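# Seat the grey arch's pegs into the stand's posts

## Task

Lower the grey arch onto the stand with care so that the peg beneath each of its green ends slides into the hole of the matching post, until each green end sits on top of its post. Neither the arms nor the fingers may strike or bear down hard on the stand, and the arch must not be shoved, tugged or rammed with force, or the attempt fails. The arch has to stay seated by itself afterwards, not because the robot is holding it, so release it and pull the grippers away at the end.

## Robot and tools

Robot: two xArm7 arms with parallel-jaw grippers, named left_arm and right_arm. The names do not describe which side of a camera image they appear on. Bases in the scene frame: left_arm at (-0.028, +0.265, 0) m, quat_wxyz (+0.996, 0, 0, +0.088); right_arm at (-0.025, -0.362, 0) m, quat_wxyz (+1.000, 0, 0, -0.025).

Scene frame: origin on the tabletop midway between the arms, +x out over the table, +z up, left_arm on the +y side. Gripper frame: fingers extend along the gripper's +z and close along its y. end_effector_position is the pinch point between closed pads, roughly 2 cm short of the fingertips; closing pushes the tips about 10 mm further along +z. Printed hand positions can be a little off, more so at long reach.

The 14-number row used by execute_actions and move: first left_arm's seven values dx, dy, dz, rx, ry, rz, opening, then right_arm's seven in the same order. Every value lies in [-1, 1], and both arms must be filled even if one stays still (zeros for no offset). dx..rz are an offset, not a pose: they are expressed in that gripper's own axes and measured from the gripper's pose at the start of the action (for the first action of a call, the last pose a result reported). Scale: 1.0 equals 0.6 m for dx, dy, dz and 180 degrees for the rotation; rx, ry, rz form a single rotation vector. opening is absolute, not an offset: +1 is fully open (0.084 m), -1 is closed.

execute_actions(actions): a list of actions run in sequence. Each action is a table of up to 15 rows, one row per 1/30 s control step; a short table keeps repeating its last row until 15 steps pass. Every row is an offset from that action's start pose, not from the row before. An empty list just returns the current state and images. Results include step readings of end_effector_position; HELD beside an arm label means part of that arm's row was held back on that step.

move(target, speed, blocking): target is one 14-number row as above, offsets measured from the pose in the most recent result that showed one. Each gripper travels in a straight line toward its target and both finish together, lasting 0.5 to 10 s (cut off at 10 s). speed is the path's top speed in m/s, 0.002 to 0.5, default 0.25; rotation is capped at twice that in rad/s. Openings are applied at the start. Paths ignore obstacles and the other arm, and a gripper may lag, drift or overshoot speed, especially with a nearly straight arm. Faster contact hits harder; aiming further beyond a contact pushes harder. With blocking=false you get a result after 0.5 s while the arm keeps going; check it with wait(0), and call wait or stop before sending new rows or moves. The result adds a move: line with the ending (done, off_target, moving, held, fault), any limits (paced = the sent pose was clipped; held = a check blocked some steps, after which the arm may race ahead), and each gripper's distance to its target.

wait(seconds): 0 to 10 s; arms keep their last command and a running move continues. stop(): brakes a running move; fingers keep moving and fast arms need room. zoom_image(camera, region): enlarges part of the latest image of cam_low, cam_left_wrist or cam_right_wrist; region is [x0, y0, x1, y1] in pixels, top-left origin, at most 504x504. All three cameras are 672x504. show_instructions(): shows the reference image(s) for the scene. read_manual(section): licence texts only. finished_scene(scene): ends the current scene after the robot holds its last command; irreversible.

Result lines: per arm, position (m), quat_wxyz and velocities (m/s, rad/s) in the scene frame; grip_measured is the actual finger opening on the command scale; Hand target is where the controller is currently steering the gripper. "pose unreachable" means the clearance check altered or blocked that arm's command. MOTOR HOT appears from 65 °C; at 80 °C an OVER-TEMPERATURE FAULT brakes that arm until it cools.

Motion limits: each control step the commanded pose is clipped to within 70 mm and 16 degrees of the measured pose, then solved by damped IK with position taking priority over orientation. Far targets need several actions; after an action the arm advances at most to its last clipped pose. Joints move at up to 3.14 rad/s, reaching it in 0.16 s. Elbows stop just before full extension. Joint ranges (rad), base to wrist: -6.283..6.283, -2.059..2.094, -6.283..6.283, -0.192..3.927, -6.283..6.283, -1.693..3.142, -6.283..6.283. Load limits (N m): waist 46, shoulder 46, upper arm roll 27.6, elbow 27.6, forearm roll 27.6, wrist pitch 18.4, wrist roll 18.4; a carried object's weight adds load. Hitting a limit triggers a torque fault: the arm backs off, sits for 10 s and drops the rest of the call.

Gripping: to keep hold, command an opening well under grip_measured; the larger the gap, the firmer the squeeze (about 24 N per pad for objects up to ~6 cm). Returning grip_measured itself still grips lightly. Closing fast can squeeze too hard.

Holding still: for an arm meant to stay put, send its offset back to the wanted pose in a reply's first call and zeros afterwards, always with its desired opening. The robot keeps running while you compose replies.

Avoid: fast or forceful contact with the stand or arch, pressing down to force the pegs, arms colliding with each other, dropping the arch or knocking anything off the table. Objects may occasionally be nudged by an outside push. Finish by opening the grippers and lifting clear so the arch rests on its own.

Each tool is called after "Emit:" as name(argument=value, ...) on one line, values as JSON.

## Session

Emit:
show_instructions()

Emit:
execute_actions(actions=[])

Reference images for this scene: Buzz-wire game page 1.

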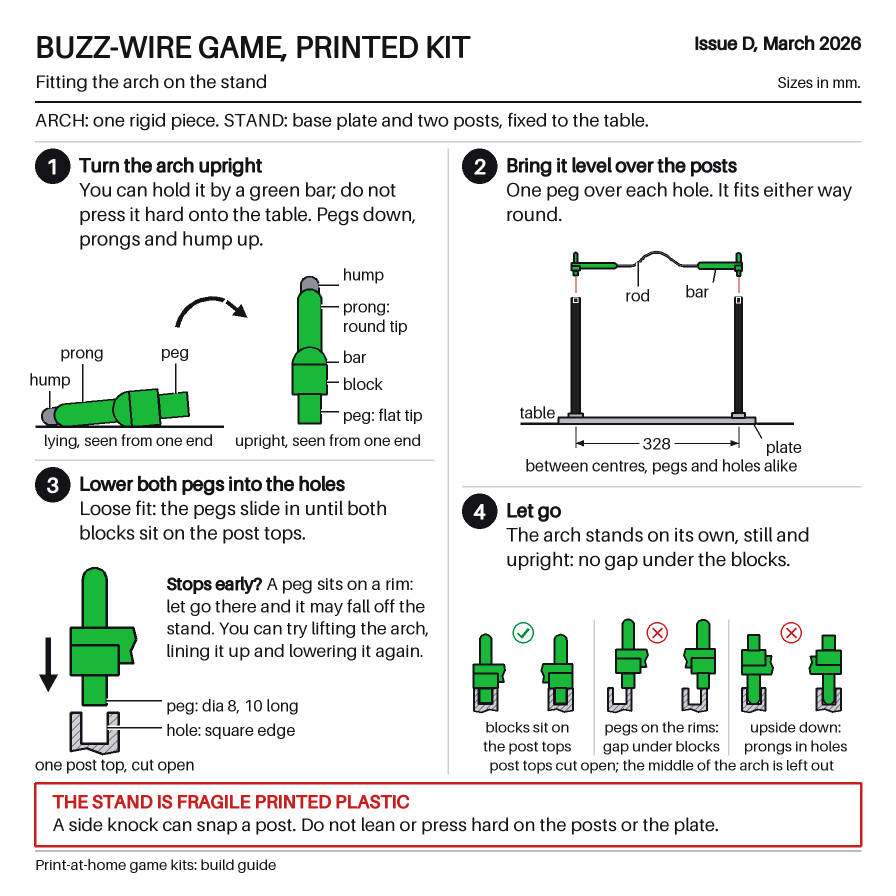

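Scene clock: 0.00 s.
left_arm: end_effector_position=(+0.0721, +0.6537, +0.3134) grip_measured=+1.00 end_effector_quat_wxyz=(+0.040, -0.581, +0.810, -0.069) end_effector_velocity=(-0.000, -0.000, +0.001) end_effector_angular_velocity=(+0.002, +0.000, -0.000) | right_arm: end_effector_position=(+0.6692, -0.5330, +0.3739) grip_measured=+1.00 end_effector_quat_wxyz=(+0.261, +0.746, +0.584, +0.187) end_effector_velocity=(+0.000, +0.000, +0.000) end_effector_angular_velocity=(-0.001, -0.000, +0.001)
Joint positions: left_arm=[ 1.453 -0.239 -0.191  1.119 -0.201  1.404 -2.903  0.084] | right_arm=[-0.287  0.358  0.127  1.717 -0.117  0.712 -1.498  0.084]
Joint velocities: left_arm=[-0.    -0.002  0.    -0.     0.    -0.     0.    -0.   ] | right_arm=[ 0.     0.     0.     0.     0.    -0.    -0.001 -0.   ]
Hand target (left_arm): +0.072, +0.654, +0.313; +0.040, -0.581, +0.810, -0.069
Hand target (right_arm): +0.669, -0.533, +0.374; +0.261, +0.746, +0.584, +0.187

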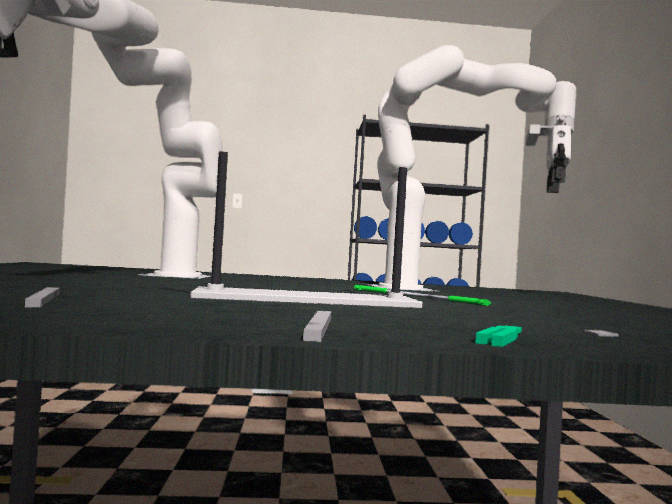

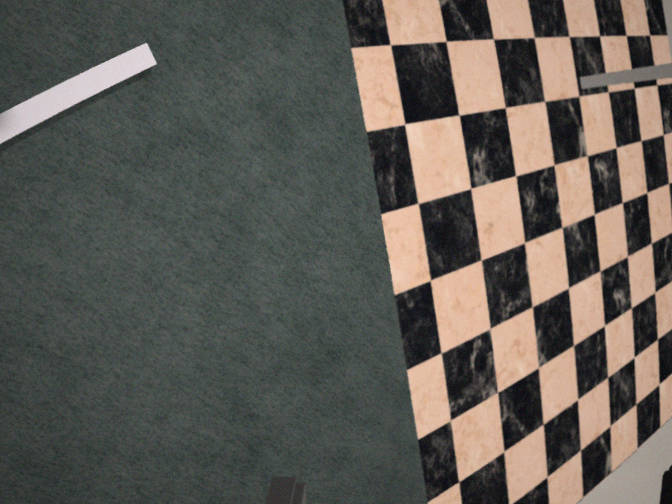

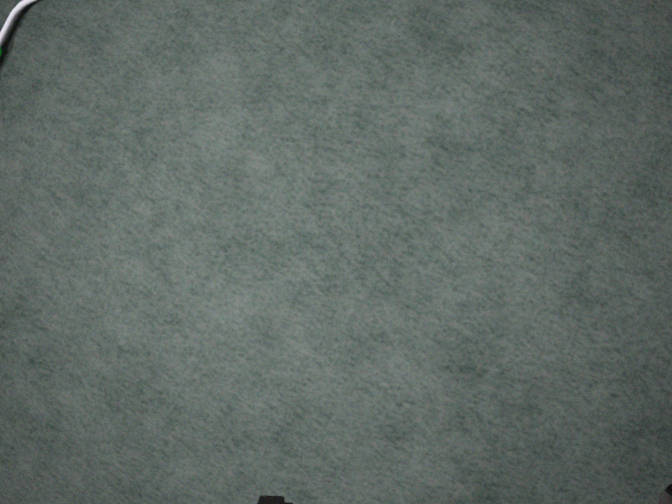

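Emit:
move(target=[0.481,-0.613,-0.075,-0.049,-0.013,-0.104,1,0.335,-0.39,0.04,0.223,0.512,0.1045,1], speed=0.35)

Scene clock: 10.07 s.
left_arm: end_effector_position=(+0.3151, +0.2656, +0.4195) grip_measured=+1.00 end_effector_quat_wxyz=(-0.001, -0.706, +0.708, -0.001) end_effector_velocity=(+0.002, -0.003, +0.001) end_effector_angular_velocity=(+0.005, +0.004, -0.001) | right_arm: end_effector_position=(+0.5516, -0.3006, +0.2069) grip_measured=+1.00 end_effector_quat_wxyz=(+0.500, -0.502, -0.500, -0.498) end_effector_velocity=(-0.001, +0.001, -0.003) end_effector_angular_velocity=(+0.009, +0.008, +0.005)
Joint positions: left_arm=[ 1.274 -0.81  -0.783  1.327 -0.575  1.91  -4.074  0.084] | right_arm=[-0.672  0.883  0.537  1.627  1.032  1.573 -2.243  0.084]
Joint velocities: left_arm=[ 0.003  0.002 -0.011  0.012  0.001  0.003 -0.009 -0.   ] | right_arm=[ 0.002  0.009 -0.001  0.001  0.     0.005  0.002 -0.   ]
Hand target (left_arm): +0.315, +0.265, +0.420; +0.001, +0.706, -0.708, +0.001
Hand target (right_arm): +0.551, -0.300, +0.206; +0.501, -0.502, -0.499, -0.498
Off the commanded pose (left_arm): 0.002 m, 0 deg.
Off the commanded pose (right_arm): 0.001 m, 0 deg.
move: done

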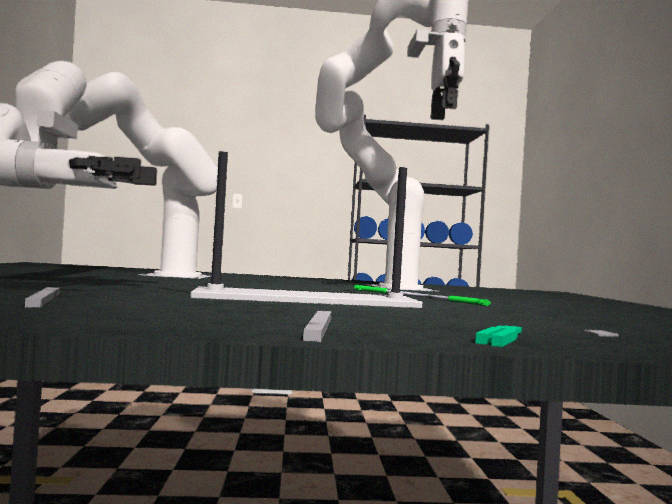

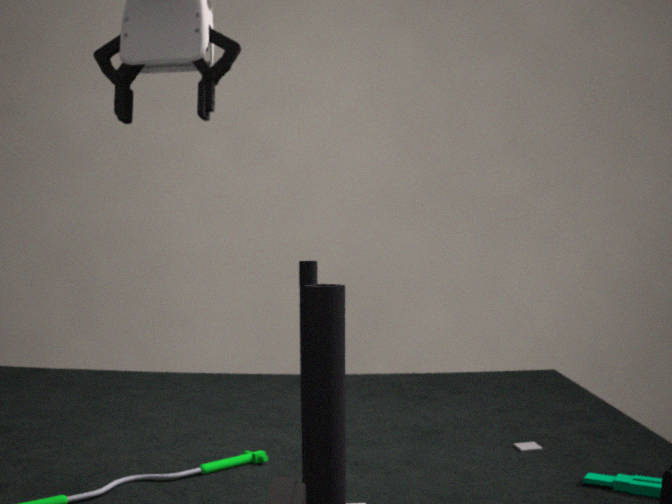

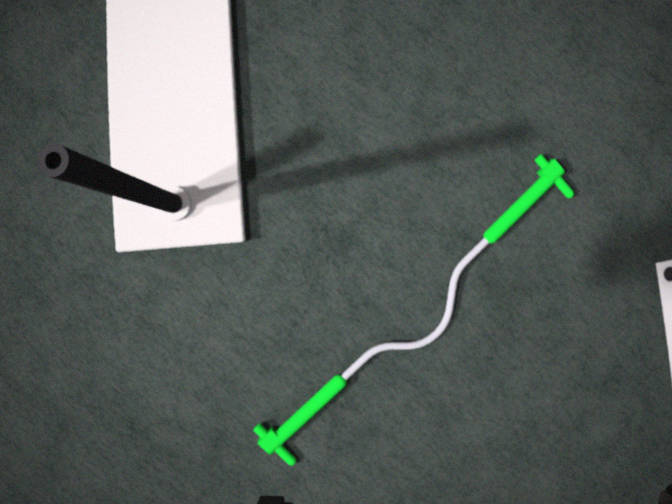

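Emit:
move(target=[-0.087,-0.077,0.283,0,0,0.63,0,0,0.05,0,0,0,0,1], speed=0.45)

Emit:
move(target=[0,0,0.28,-0.0434,-0.0659,0.6267,-0.2,0,0,0,0,0,0,1], speed=0.45)

Scene clock: 23.40 s.
left_arm: end_effector_position=(+0.3616, +0.3177, +0.2500) grip_measured=-0.01 end_effector_quat_wxyz=(+0.001, +0.202, +0.979, -0.002) end_effector_velocity=(+0.000, +0.001, -0.001) end_effector_angular_velocity=(-0.003, -0.002, -0.004) | right_arm: end_effector_position=(+0.5816, -0.3005, +0.2069) grip_measured=+1.00 end_effector_quat_wxyz=(+0.500, -0.502, -0.499, -0.498) end_effector_velocity=(+0.000, +0.000, +0.000) end_effector_angular_velocity=(-0.000, -0.002, +0.000)
Joint positions: left_arm=[ 0.96  -0.45  -0.864  0.911 -0.361  1.236 -2.287  0.044] | right_arm=[-0.619  0.975  0.534  1.788  1.019  1.58  -2.178  0.084]
Joint velocities: left_arm=[-0.     0.002  0.002 -0.002 -0.002 -0.004  0.007 -0.   ] | right_arm=[ 0.     0.     0.     0.001 -0.     0.    -0.001  0.   ]
Hand target (left_arm): +0.362, +0.318, +0.250; +0.001, +0.203, +0.979, -0.002
Hand target (right_arm): +0.582, -0.301, +0.207; +0.500, -0.502, -0.499, -0.498
Off the commanded pose (left_arm): 0.001 m, 0 deg.
Off the commanded pose (right_arm): 0.000 m, 0 deg.
move: done

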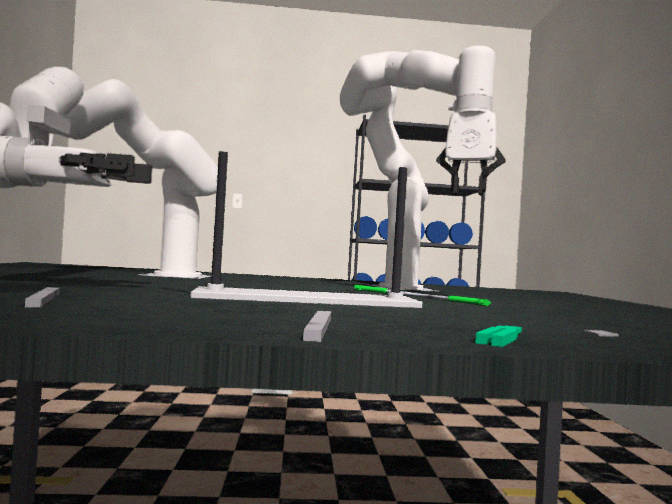

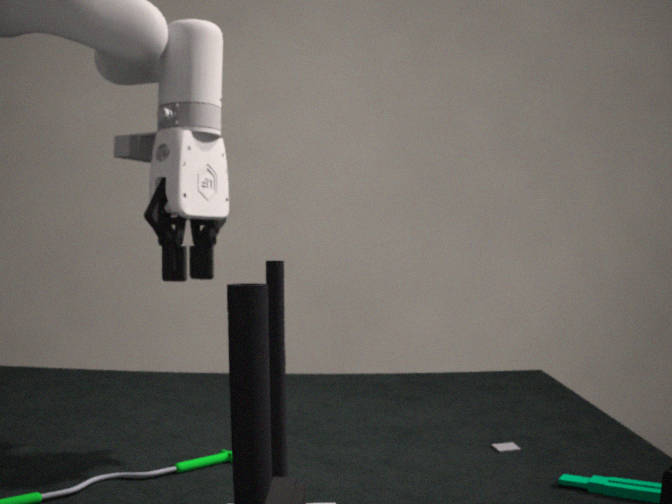

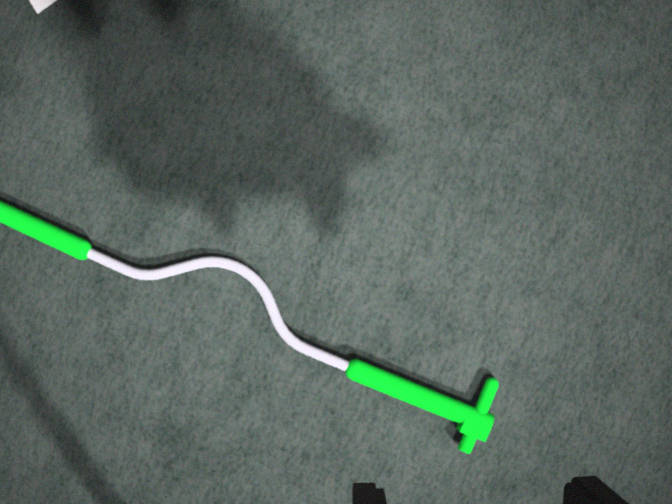

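Scene clock: 26.23 s.
left_arm: end_effector_position=(+0.3619, +0.3182, +0.0820) grip_measured=-0.21 end_effector_quat_wxyz=(+0.099, +0.924, +0.368, +0.038) end_effector_velocity=(+0.000, -0.001, -0.001) end_effector_angular_velocity=(-0.006, -0.004, -0.008) | right_arm: end_effector_position=(+0.5816, -0.3005, +0.2069) grip_measured=+1.00 end_effector_quat_wxyz=(+0.500, -0.502, -0.499, -0.498) end_effector_velocity=(+0.000, -0.000, +0.000) end_effector_angular_velocity=(-0.000, +0.000, +0.000)
Joint positions: left_arm=[ 0.684 -0.074 -0.677  0.547 -0.452  0.534 -0.195  0.035] | right_arm=[-0.619  0.975  0.534  1.788  1.019  1.58  -2.178  0.084]
Joint velocities: left_arm=[-0.002  0.002  0.002 -0.001 -0.014 -0.002  0.02   0.   ] | right_arm=[-0.    -0.     0.     0.    -0.001 -0.     0.001  0.   ]
Hand target (left_arm): +0.362, +0.318, +0.082; +0.099, +0.924, +0.368, +0.038
Hand target (right_arm): +0.582, -0.301, +0.207; +0.500, -0.502, -0.499, -0.498
Off the commanded pose (left_arm): 0.001 m, 0 deg.
Off the commanded pose (right_arm): 0.000 m, 0 deg.
move: done

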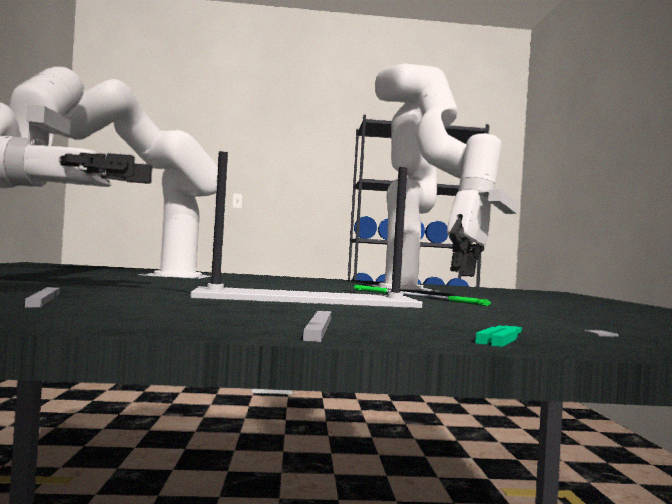

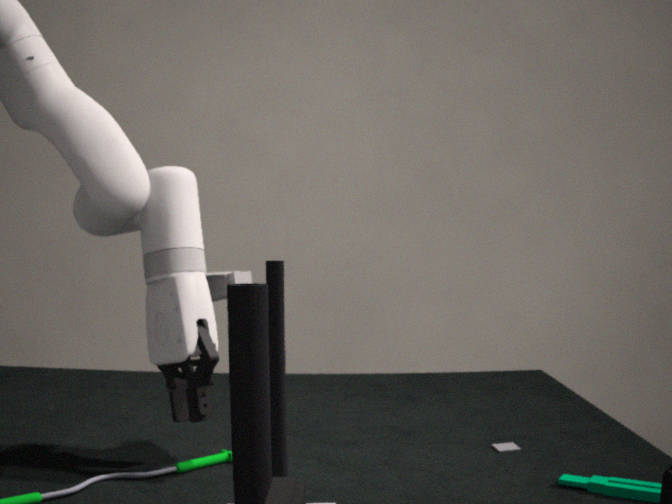

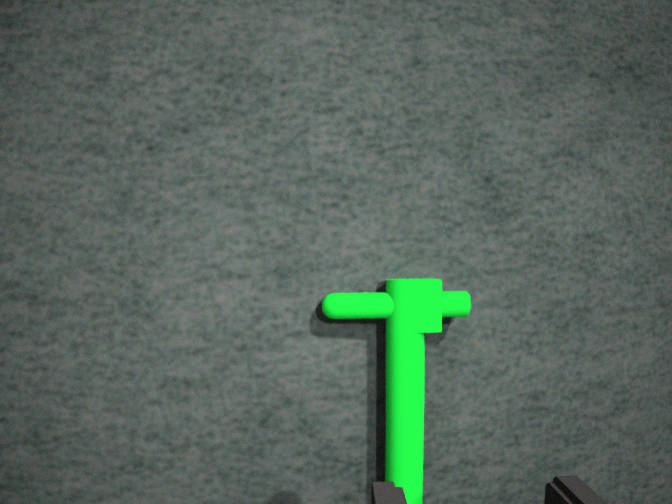

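Emit:
move(target=[-0.005,-0.016,0.09,0,0,0,-0.2,0,0,0,0,0,0,1], speed=0.06)

Emit:
zoom_image(camera="cam_low", region=[420,250,520,320])

Scene clock: 33.17 s.
left_arm: end_effector_position=(+0.3611, +0.3151, +0.0272) grip_measured=-0.21 end_effector_quat_wxyz=(+0.098, +0.924, +0.369, +0.038) end_effector_velocity=(+0.000, +0.001, -0.001) end_effector_angular_velocity=(+0.002, +0.002, +0.003) | right_arm: end_effector_position=(+0.5816, -0.3005, +0.2069) grip_measured=+1.00 end_effector_quat_wxyz=(+0.500, -0.502, -0.499, -0.498) end_effector_velocity=(+0.000, -0.000, +0.000) end_effector_angular_velocity=(-0.000, +0.001, -0.001)
Joint positions: left_arm=[ 0.668  0.137 -0.665  0.515 -0.315  0.308 -0.276  0.035] | right_arm=[-0.619  0.975  0.534  1.788  1.019  1.58  -2.178  0.084]
Joint velocities: left_arm=[-0.005  0.007  0.007  0.001  0.015 -0.005 -0.014 -0.   ] | right_arm=[-0.001 -0.    -0.    -0.    -0.     0.     0.001  0.   ]
Hand target (left_arm): +0.361, +0.315, +0.027; +0.098, +0.924, +0.369, +0.038
Hand target (right_arm): +0.582, -0.301, +0.207; +0.500, -0.502, -0.499, -0.498
Off the commanded pose (left_arm): 0.000 m, 0 deg.
Off the commanded pose (right_arm): 0.000 m, 0 deg.
move: done

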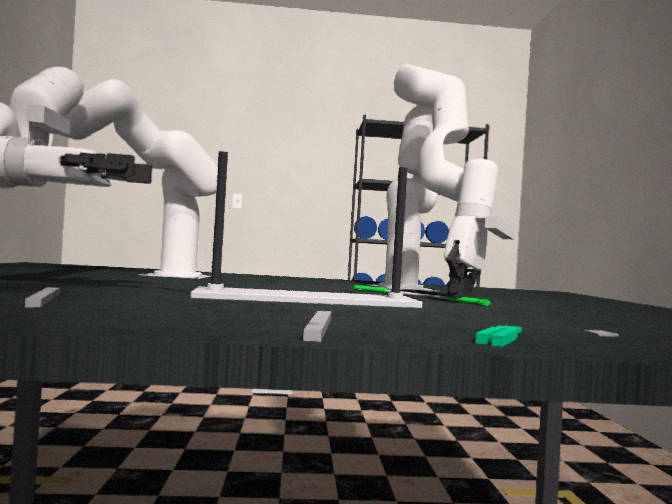

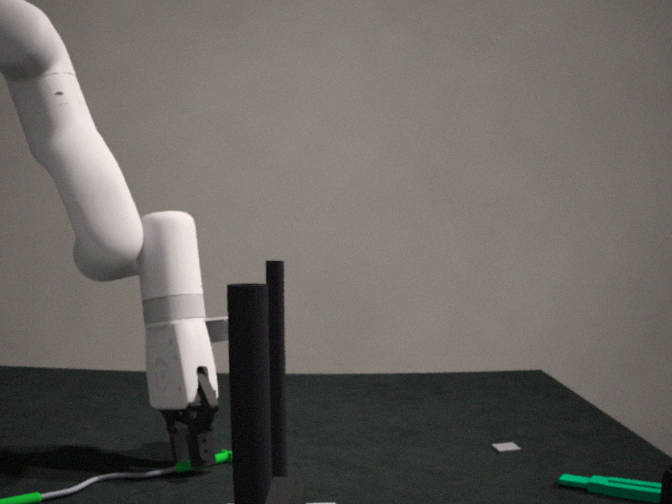

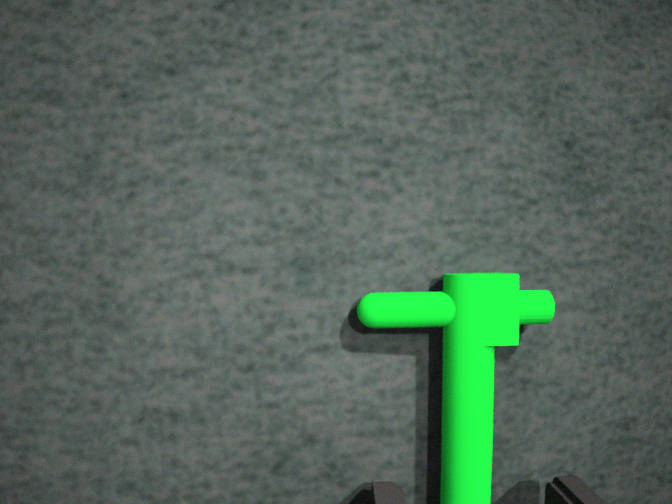

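Region (420, 250, 520, 320) of cam_low's 672x504 image, scaled by 5.040, with more detail than that image has; it fills the top 353 rows of this view, and the rest is white.

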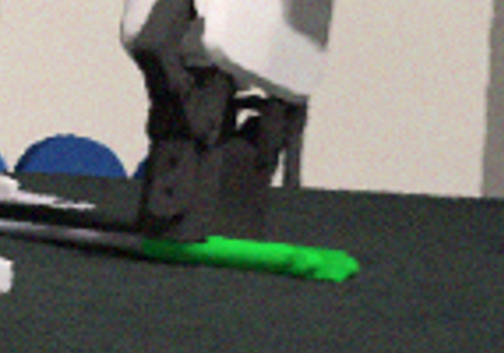

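Emit:
move(target=[0,-0.003,0.01,0,0,0,-0.35,0,0,0,0,0,0,1], speed=0.02)

Emit:
zoom_image(camera="cam_low", region=[420,250,520,320])

Scene clock: 35.30 s.
left_arm: end_effector_position=(+0.3642, +0.3164, +0.0241) grip_measured=-0.37 end_effector_quat_wxyz=(+0.098, +0.924, +0.368, +0.043) end_effector_velocity=(-0.001, -0.000, -0.003) end_effector_angular_velocity=(-0.001, +0.004, +0.001) | right_arm: end_effector_position=(+0.5816, -0.3005, +0.2069) grip_measured=+1.00 end_effector_quat_wxyz=(+0.500, -0.502, -0.499, -0.498) end_effector_velocity=(-0.000, -0.000, -0.000) end_effector_angular_velocity=(-0.001, +0.002, +0.001)
Joint positions: left_arm=[ 0.661  0.156 -0.655  0.518 -0.294  0.283 -0.287  0.028] | right_arm=[-0.619  0.975  0.534  1.788  1.019  1.58  -2.178  0.084]
Joint velocities: left_arm=[-0.002  0.01   0.005 -0.002  0.009 -0.007 -0.006 -0.   ] | right_arm=[-0.001  0.     0.    -0.    -0.002 -0.     0.002 -0.   ]
Hand target (left_arm): +0.361, +0.316, +0.021; +0.098, +0.924, +0.369, +0.038
Hand target (right_arm): +0.582, -0.301, +0.207; +0.500, -0.502, -0.499, -0.498
Off the commanded pose (left_arm): 0.005 m, 1 deg.
Off the commanded pose (right_arm): 0.000 m, 0 deg.
move: off_target (left_arm)

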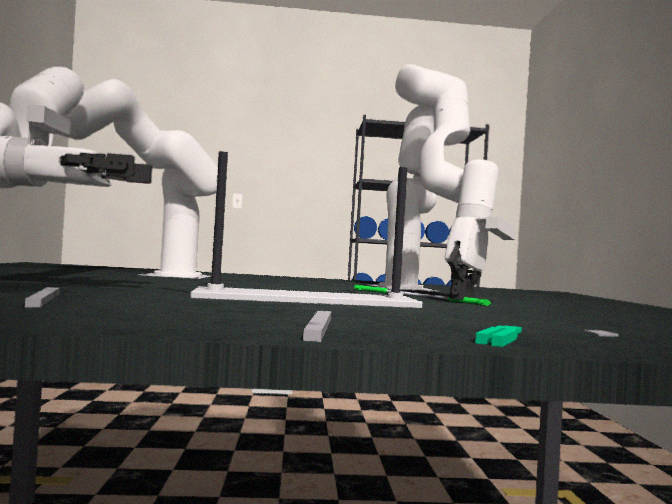

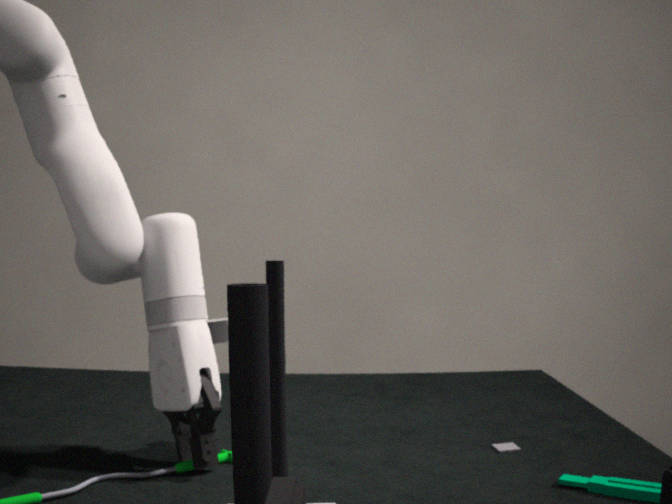

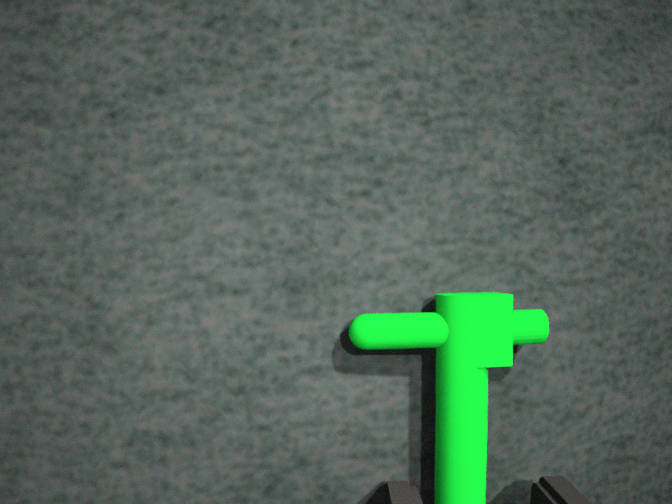

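Region (420, 250, 520, 320) of cam_low's 672x504 image, scaled by 5.040, with more detail than that image has; it fills the top 353 rows of this view, and the rest is white.

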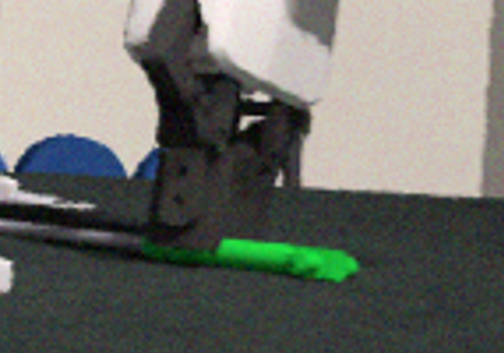

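Emit:
move(target=[0,0,0,0,0,0,-1,0,0,0,0,0,0,1])

Emit:
move(target=[0,0.12,-0.56,0,0,0,-1,0,0,0,0,0,0,1], speed=0.25)

Emit:
move(target=[0,0,0,0,0,-0.75,-1,0,0,0,0,0,0,1], speed=0.4)

Scene clock: 38.80 s.
left_arm: end_effector_position=(+0.3634, +0.3156, +0.0233) grip_measured=-0.74 end_effector_quat_wxyz=(+0.098, +0.924, +0.368, +0.042) end_effector_velocity=(-0.000, -0.001, +0.001) end_effector_angular_velocity=(+0.001, +0.001, -0.002) | right_arm: end_effector_position=(+0.5816, -0.3005, +0.2069) grip_measured=+1.00 end_effector_quat_wxyz=(+0.500, -0.502, -0.499, -0.498) end_effector_velocity=(-0.000, +0.000, +0.000) end_effector_angular_velocity=(+0.000, -0.001, +0.001)
Joint positions: left_arm=[ 0.659  0.158 -0.654  0.517 -0.295  0.284 -0.286  0.011] | right_arm=[-0.619  0.975  0.534  1.788  1.019  1.58  -2.178  0.084]
Joint velocities: left_arm=[-0.001 -0.003 -0.001 -0.     0.001  0.003 -0.001 -0.   ] | right_arm=[ 0.     0.     0.     0.    -0.     0.    -0.001 -0.   ]
Hand target (left_arm): +0.364, +0.316, +0.024; +0.098, +0.924, +0.368, +0.043
Hand target (right_arm): +0.582, -0.301, +0.207; +0.500, -0.502, -0.499, -0.498
Off the commanded pose (left_arm): 0.001 m, 0 deg.
Off the commanded pose (right_arm): 0.000 m, 0 deg.
move: done

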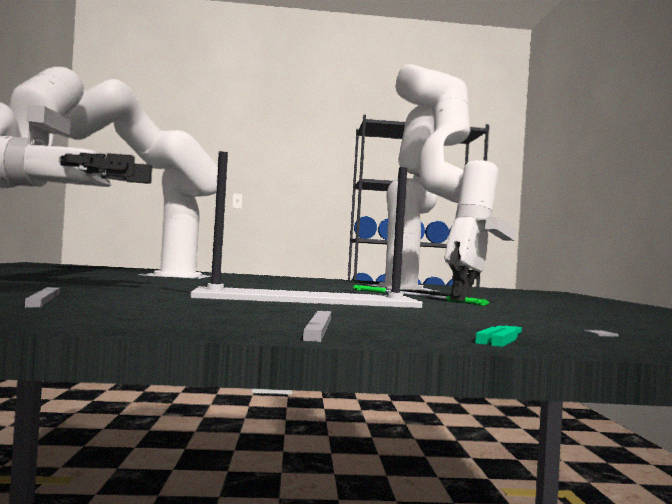

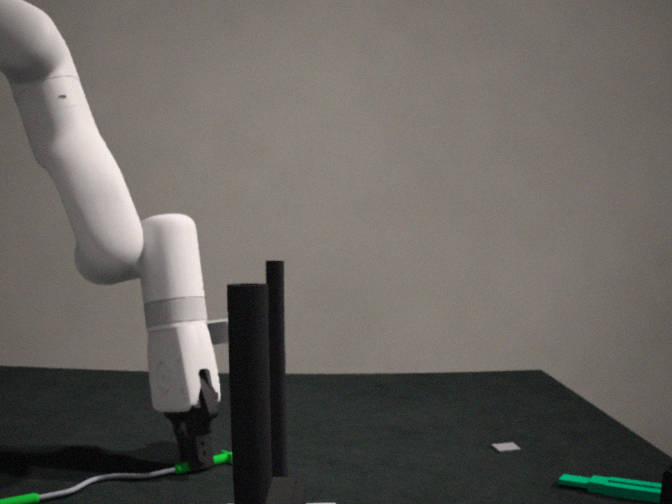

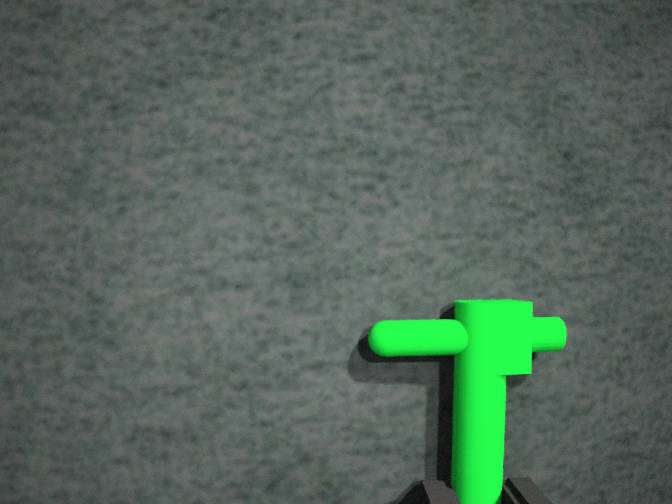

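Scene clock: 40.73 s.
left_arm: end_effector_position=(+0.3609, +0.3133, +0.3669) grip_measured=-0.74 end_effector_quat_wxyz=(+0.099, +0.924, +0.366, +0.042) end_effector_velocity=(+0.001, -0.000, +0.004) end_effector_angular_velocity=(+0.002, -0.003, -0.002) | right_arm: end_effector_position=(+0.5816, -0.3005, +0.2069) grip_measured=+1.00 end_effector_quat_wxyz=(+0.500, -0.502, -0.499, -0.498) end_effector_velocity=(+0.000, +0.001, +0.000) end_effector_angular_velocity=(+0.001, +0.002, +0.000)
Joint positions: left_arm=[ 0.693 -0.449 -0.482  1.109 -0.407  1.445 -0.295  0.011] | right_arm=[-0.619  0.975  0.534  1.788  1.019  1.58  -2.178  0.084]
Joint velocities: left_arm=[ 0.001  0.002 -0.     0.013  0.002  0.008 -0.002  0.   ] | right_arm=[ 0.001 -0.    -0.    -0.001  0.002 -0.     0.001  0.   ]
Hand target (left_arm): +0.361, +0.313, +0.367; +0.099, +0.924, +0.366, +0.042
Hand target (right_arm): +0.582, -0.301, +0.207; +0.500, -0.502, -0.499, -0.498
Off the commanded pose (left_arm): 0.002 m, 0 deg.
Off the commanded pose (right_arm): 0.000 m, 0 deg.
move: done

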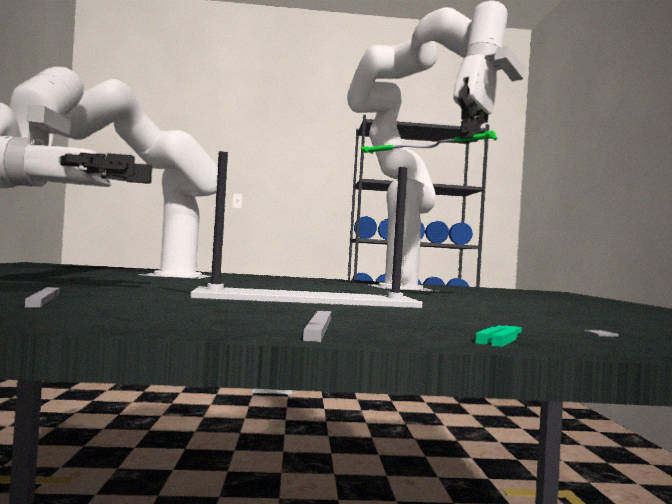

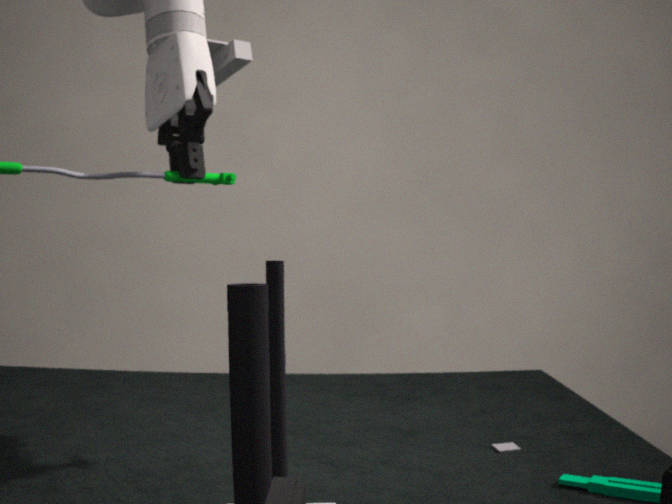

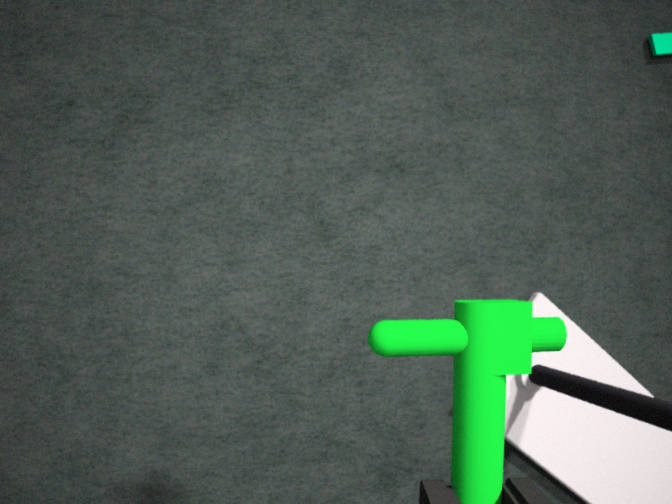

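Scene clock: 44.23 s.
left_arm: end_effector_position=(+0.3610, +0.3131, +0.3668) grip_measured=-0.74 end_effector_quat_wxyz=(+0.076, +0.017, +0.994, -0.075) end_effector_velocity=(-0.000, -0.000, +0.000) end_effector_angular_velocity=(-0.001, +0.002, +0.008) | right_arm: end_effector_position=(+0.5816, -0.3005, +0.2069) grip_measured=+1.00 end_effector_quat_wxyz=(+0.500, -0.502, -0.499, -0.498) end_effector_velocity=(+0.000, -0.001, +0.000) end_effector_angular_velocity=(-0.000, -0.002, -0.001)
Joint positions: left_arm=[ 1.184 -0.63  -0.774  1.136 -0.638  1.589 -2.444  0.011] | right_arm=[-0.619  0.975  0.534  1.788  1.019  1.58  -2.178  0.084]
Joint velocities: left_arm=[ 0.002 -0.    -0.001  0.002  0.     0.002 -0.009  0.   ] | right_arm=[-0.001 -0.     0.     0.001  0.    -0.    -0.001  0.   ]
Hand target (left_arm): +0.361, +0.313, +0.367; +0.076, +0.016, +0.994, -0.075
Hand target (right_arm): +0.582, -0.301, +0.207; +0.500, -0.502, -0.499, -0.498
Off the commanded pose (left_arm): 0.000 m, 0 deg.
Off the commanded pose (right_arm): 0.000 m, 0 deg.
move: done

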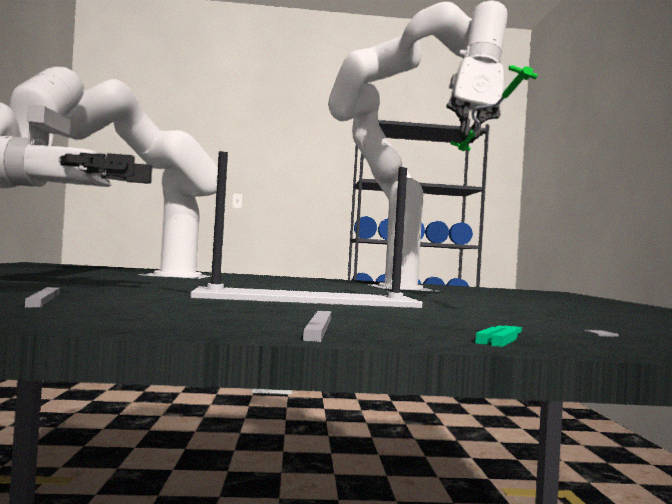

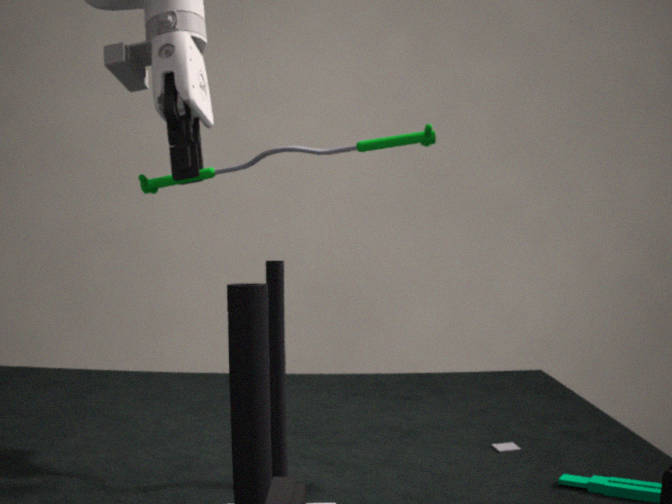

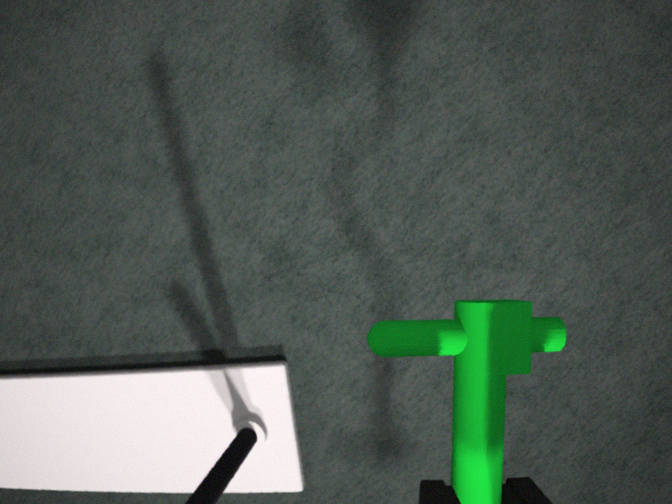

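Emit:
move(target=[0.005,-0.511,0.04,0,0,-0.51,-1,0,0,0,0,0,0,1], speed=0.35)

Scene clock: 49.70 s.
left_arm: end_effector_position=(+0.3470, +0.0063, +0.3866) grip_measured=-0.74 end_effector_quat_wxyz=(-0.002, -0.702, +0.704, -0.106) end_effector_velocity=(-0.000, -0.003, -0.001) end_effector_angular_velocity=(+0.003, +0.004, +0.003) | right_arm: end_effector_position=(+0.5816, -0.3005, +0.2069) grip_measured=+1.00 end_effector_quat_wxyz=(+0.500, -0.502, -0.499, -0.498) end_effector_velocity=(-0.000, +0.000, +0.000) end_effector_angular_velocity=(+0.000, -0.001, +0.000)
Joint positions: left_arm=[ 1.157 -1.144 -0.885  1.367 -1.138  1.965 -4.51   0.011] | right_arm=[-0.619  0.975  0.534  1.788  1.019  1.58  -2.178  0.084]
Joint velocities: left_arm=[ 0.001 -0.002 -0.004  0.007 -0.001  0.003 -0.01  -0.   ] | right_arm=[ 0.     0.     0.    -0.     0.    -0.    -0.001 -0.   ]
Hand target (left_arm): +0.347, +0.006, +0.387; +0.002, +0.702, -0.704, +0.106
Hand target (right_arm): +0.582, -0.301, +0.207; +0.500, -0.502, -0.499, -0.498
Off the commanded pose (left_arm): 0.002 m, 0 deg.
Off the commanded pose (right_arm): 0.000 m, 0 deg.
move: done

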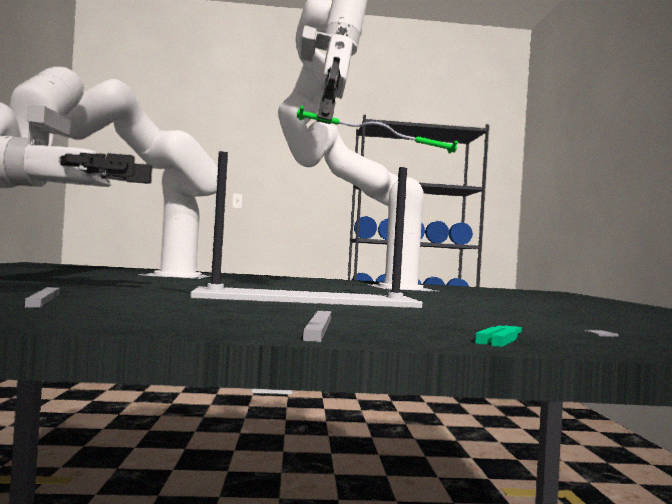

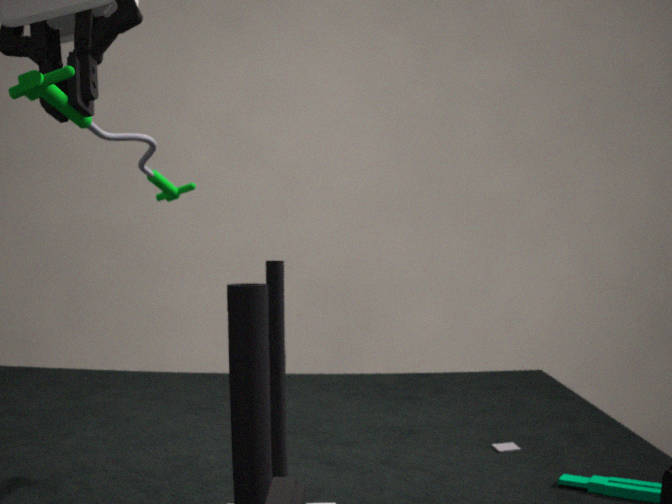

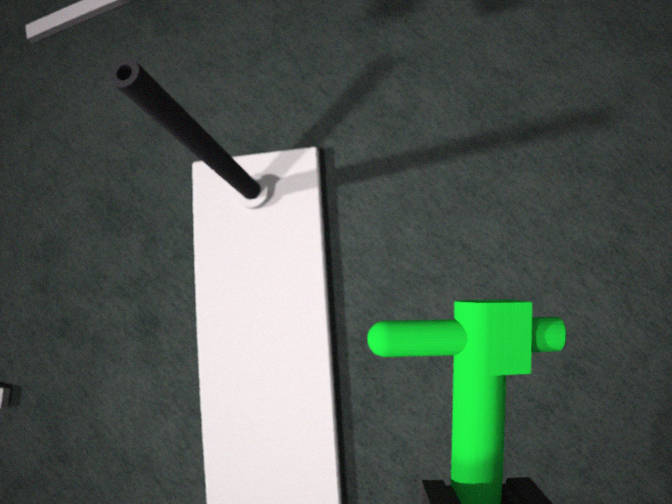

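Emit:
move(target=[0.187,-0.192,0.189,0.409,-0.052,0.0215,-1,0,0,0,0,0,0,1], speed=0.2)

Emit:
zoom_image(camera="cam_low", region=[200,100,430,190])

Scene clock: 60.80 s.
left_arm: end_effector_position=(+0.4763, -0.1207, +0.3082) grip_measured=-0.74 end_effector_quat_wxyz=(+0.473, -0.547, +0.521, -0.453) end_effector_velocity=(+0.001, -0.001, -0.001) end_effector_angular_velocity=(+0.001, -0.005, +0.005) | right_arm: end_effector_position=(+0.5816, -0.3005, +0.2069) grip_measured=+1.00 end_effector_quat_wxyz=(+0.500, -0.502, -0.499, -0.498) end_effector_velocity=(+0.000, +0.000, +0.000) end_effector_angular_velocity=(+0.001, -0.001, -0.000)
Joint positions: left_arm=[ 0.976 -2.058 -1.266  1.123 -1.617  0.623 -4.99   0.011] | right_arm=[-0.619  0.975  0.534  1.788  1.019  1.58  -2.178  0.084]
Joint velocities: left_arm=[ 0.     0.    -0.004  0.004  0.014 -0.008 -0.015 -0.   ] | right_arm=[ 0.    -0.     0.    -0.     0.001 -0.    -0.001  0.   ]
Hand target (left_arm): +0.476, -0.121, +0.308; -0.474, +0.547, -0.521, +0.453
Hand target (right_arm): +0.582, -0.301, +0.207; +0.500, -0.502, -0.499, -0.498
Off the commanded pose (left_arm): 0.002 m, 0 deg.
Off the commanded pose (right_arm): 0.000 m, 0 deg.
joint sent to its limit (left arm) — the command would take joint 2 (shoulder) past its lower limit, so that joint was sent only as far as its limit.
move: done

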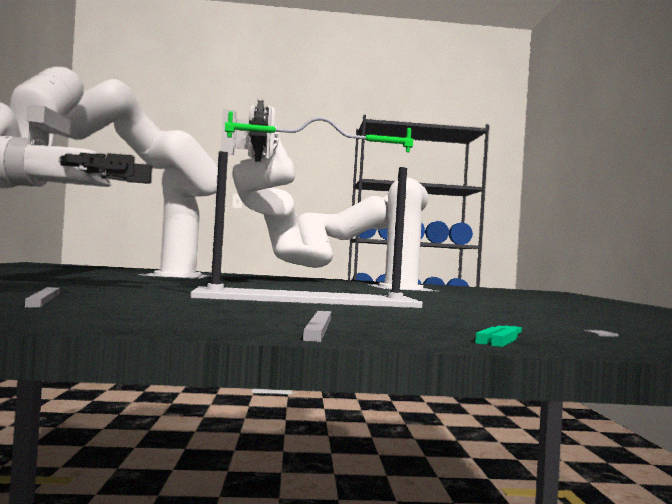

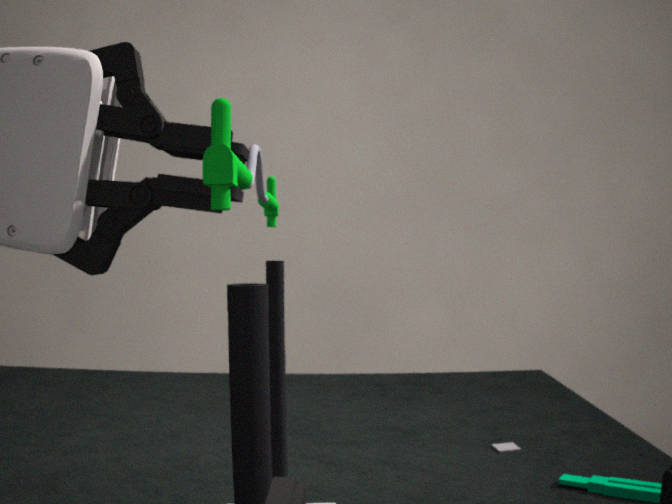

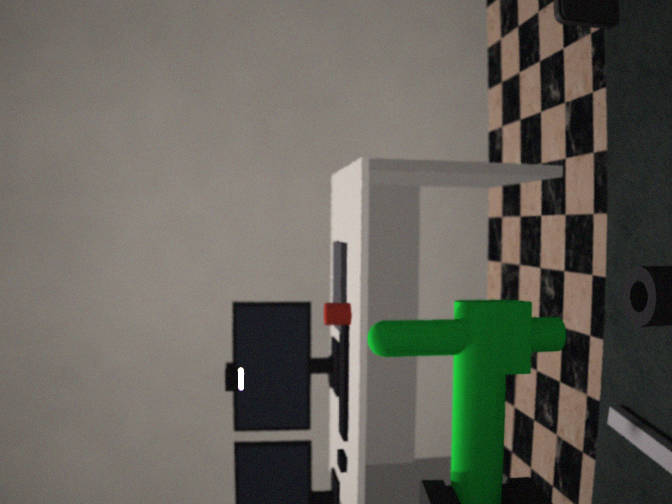

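Region (200, 100, 430, 190) of cam_low's 672x504 image, scaled by 2.191, with more detail than that image has; it fills the top 197 rows of this view, and the rest is white.

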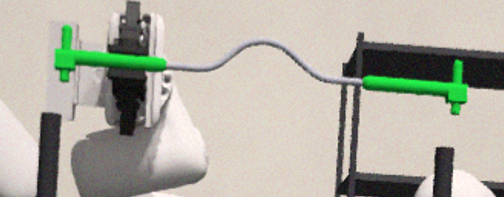

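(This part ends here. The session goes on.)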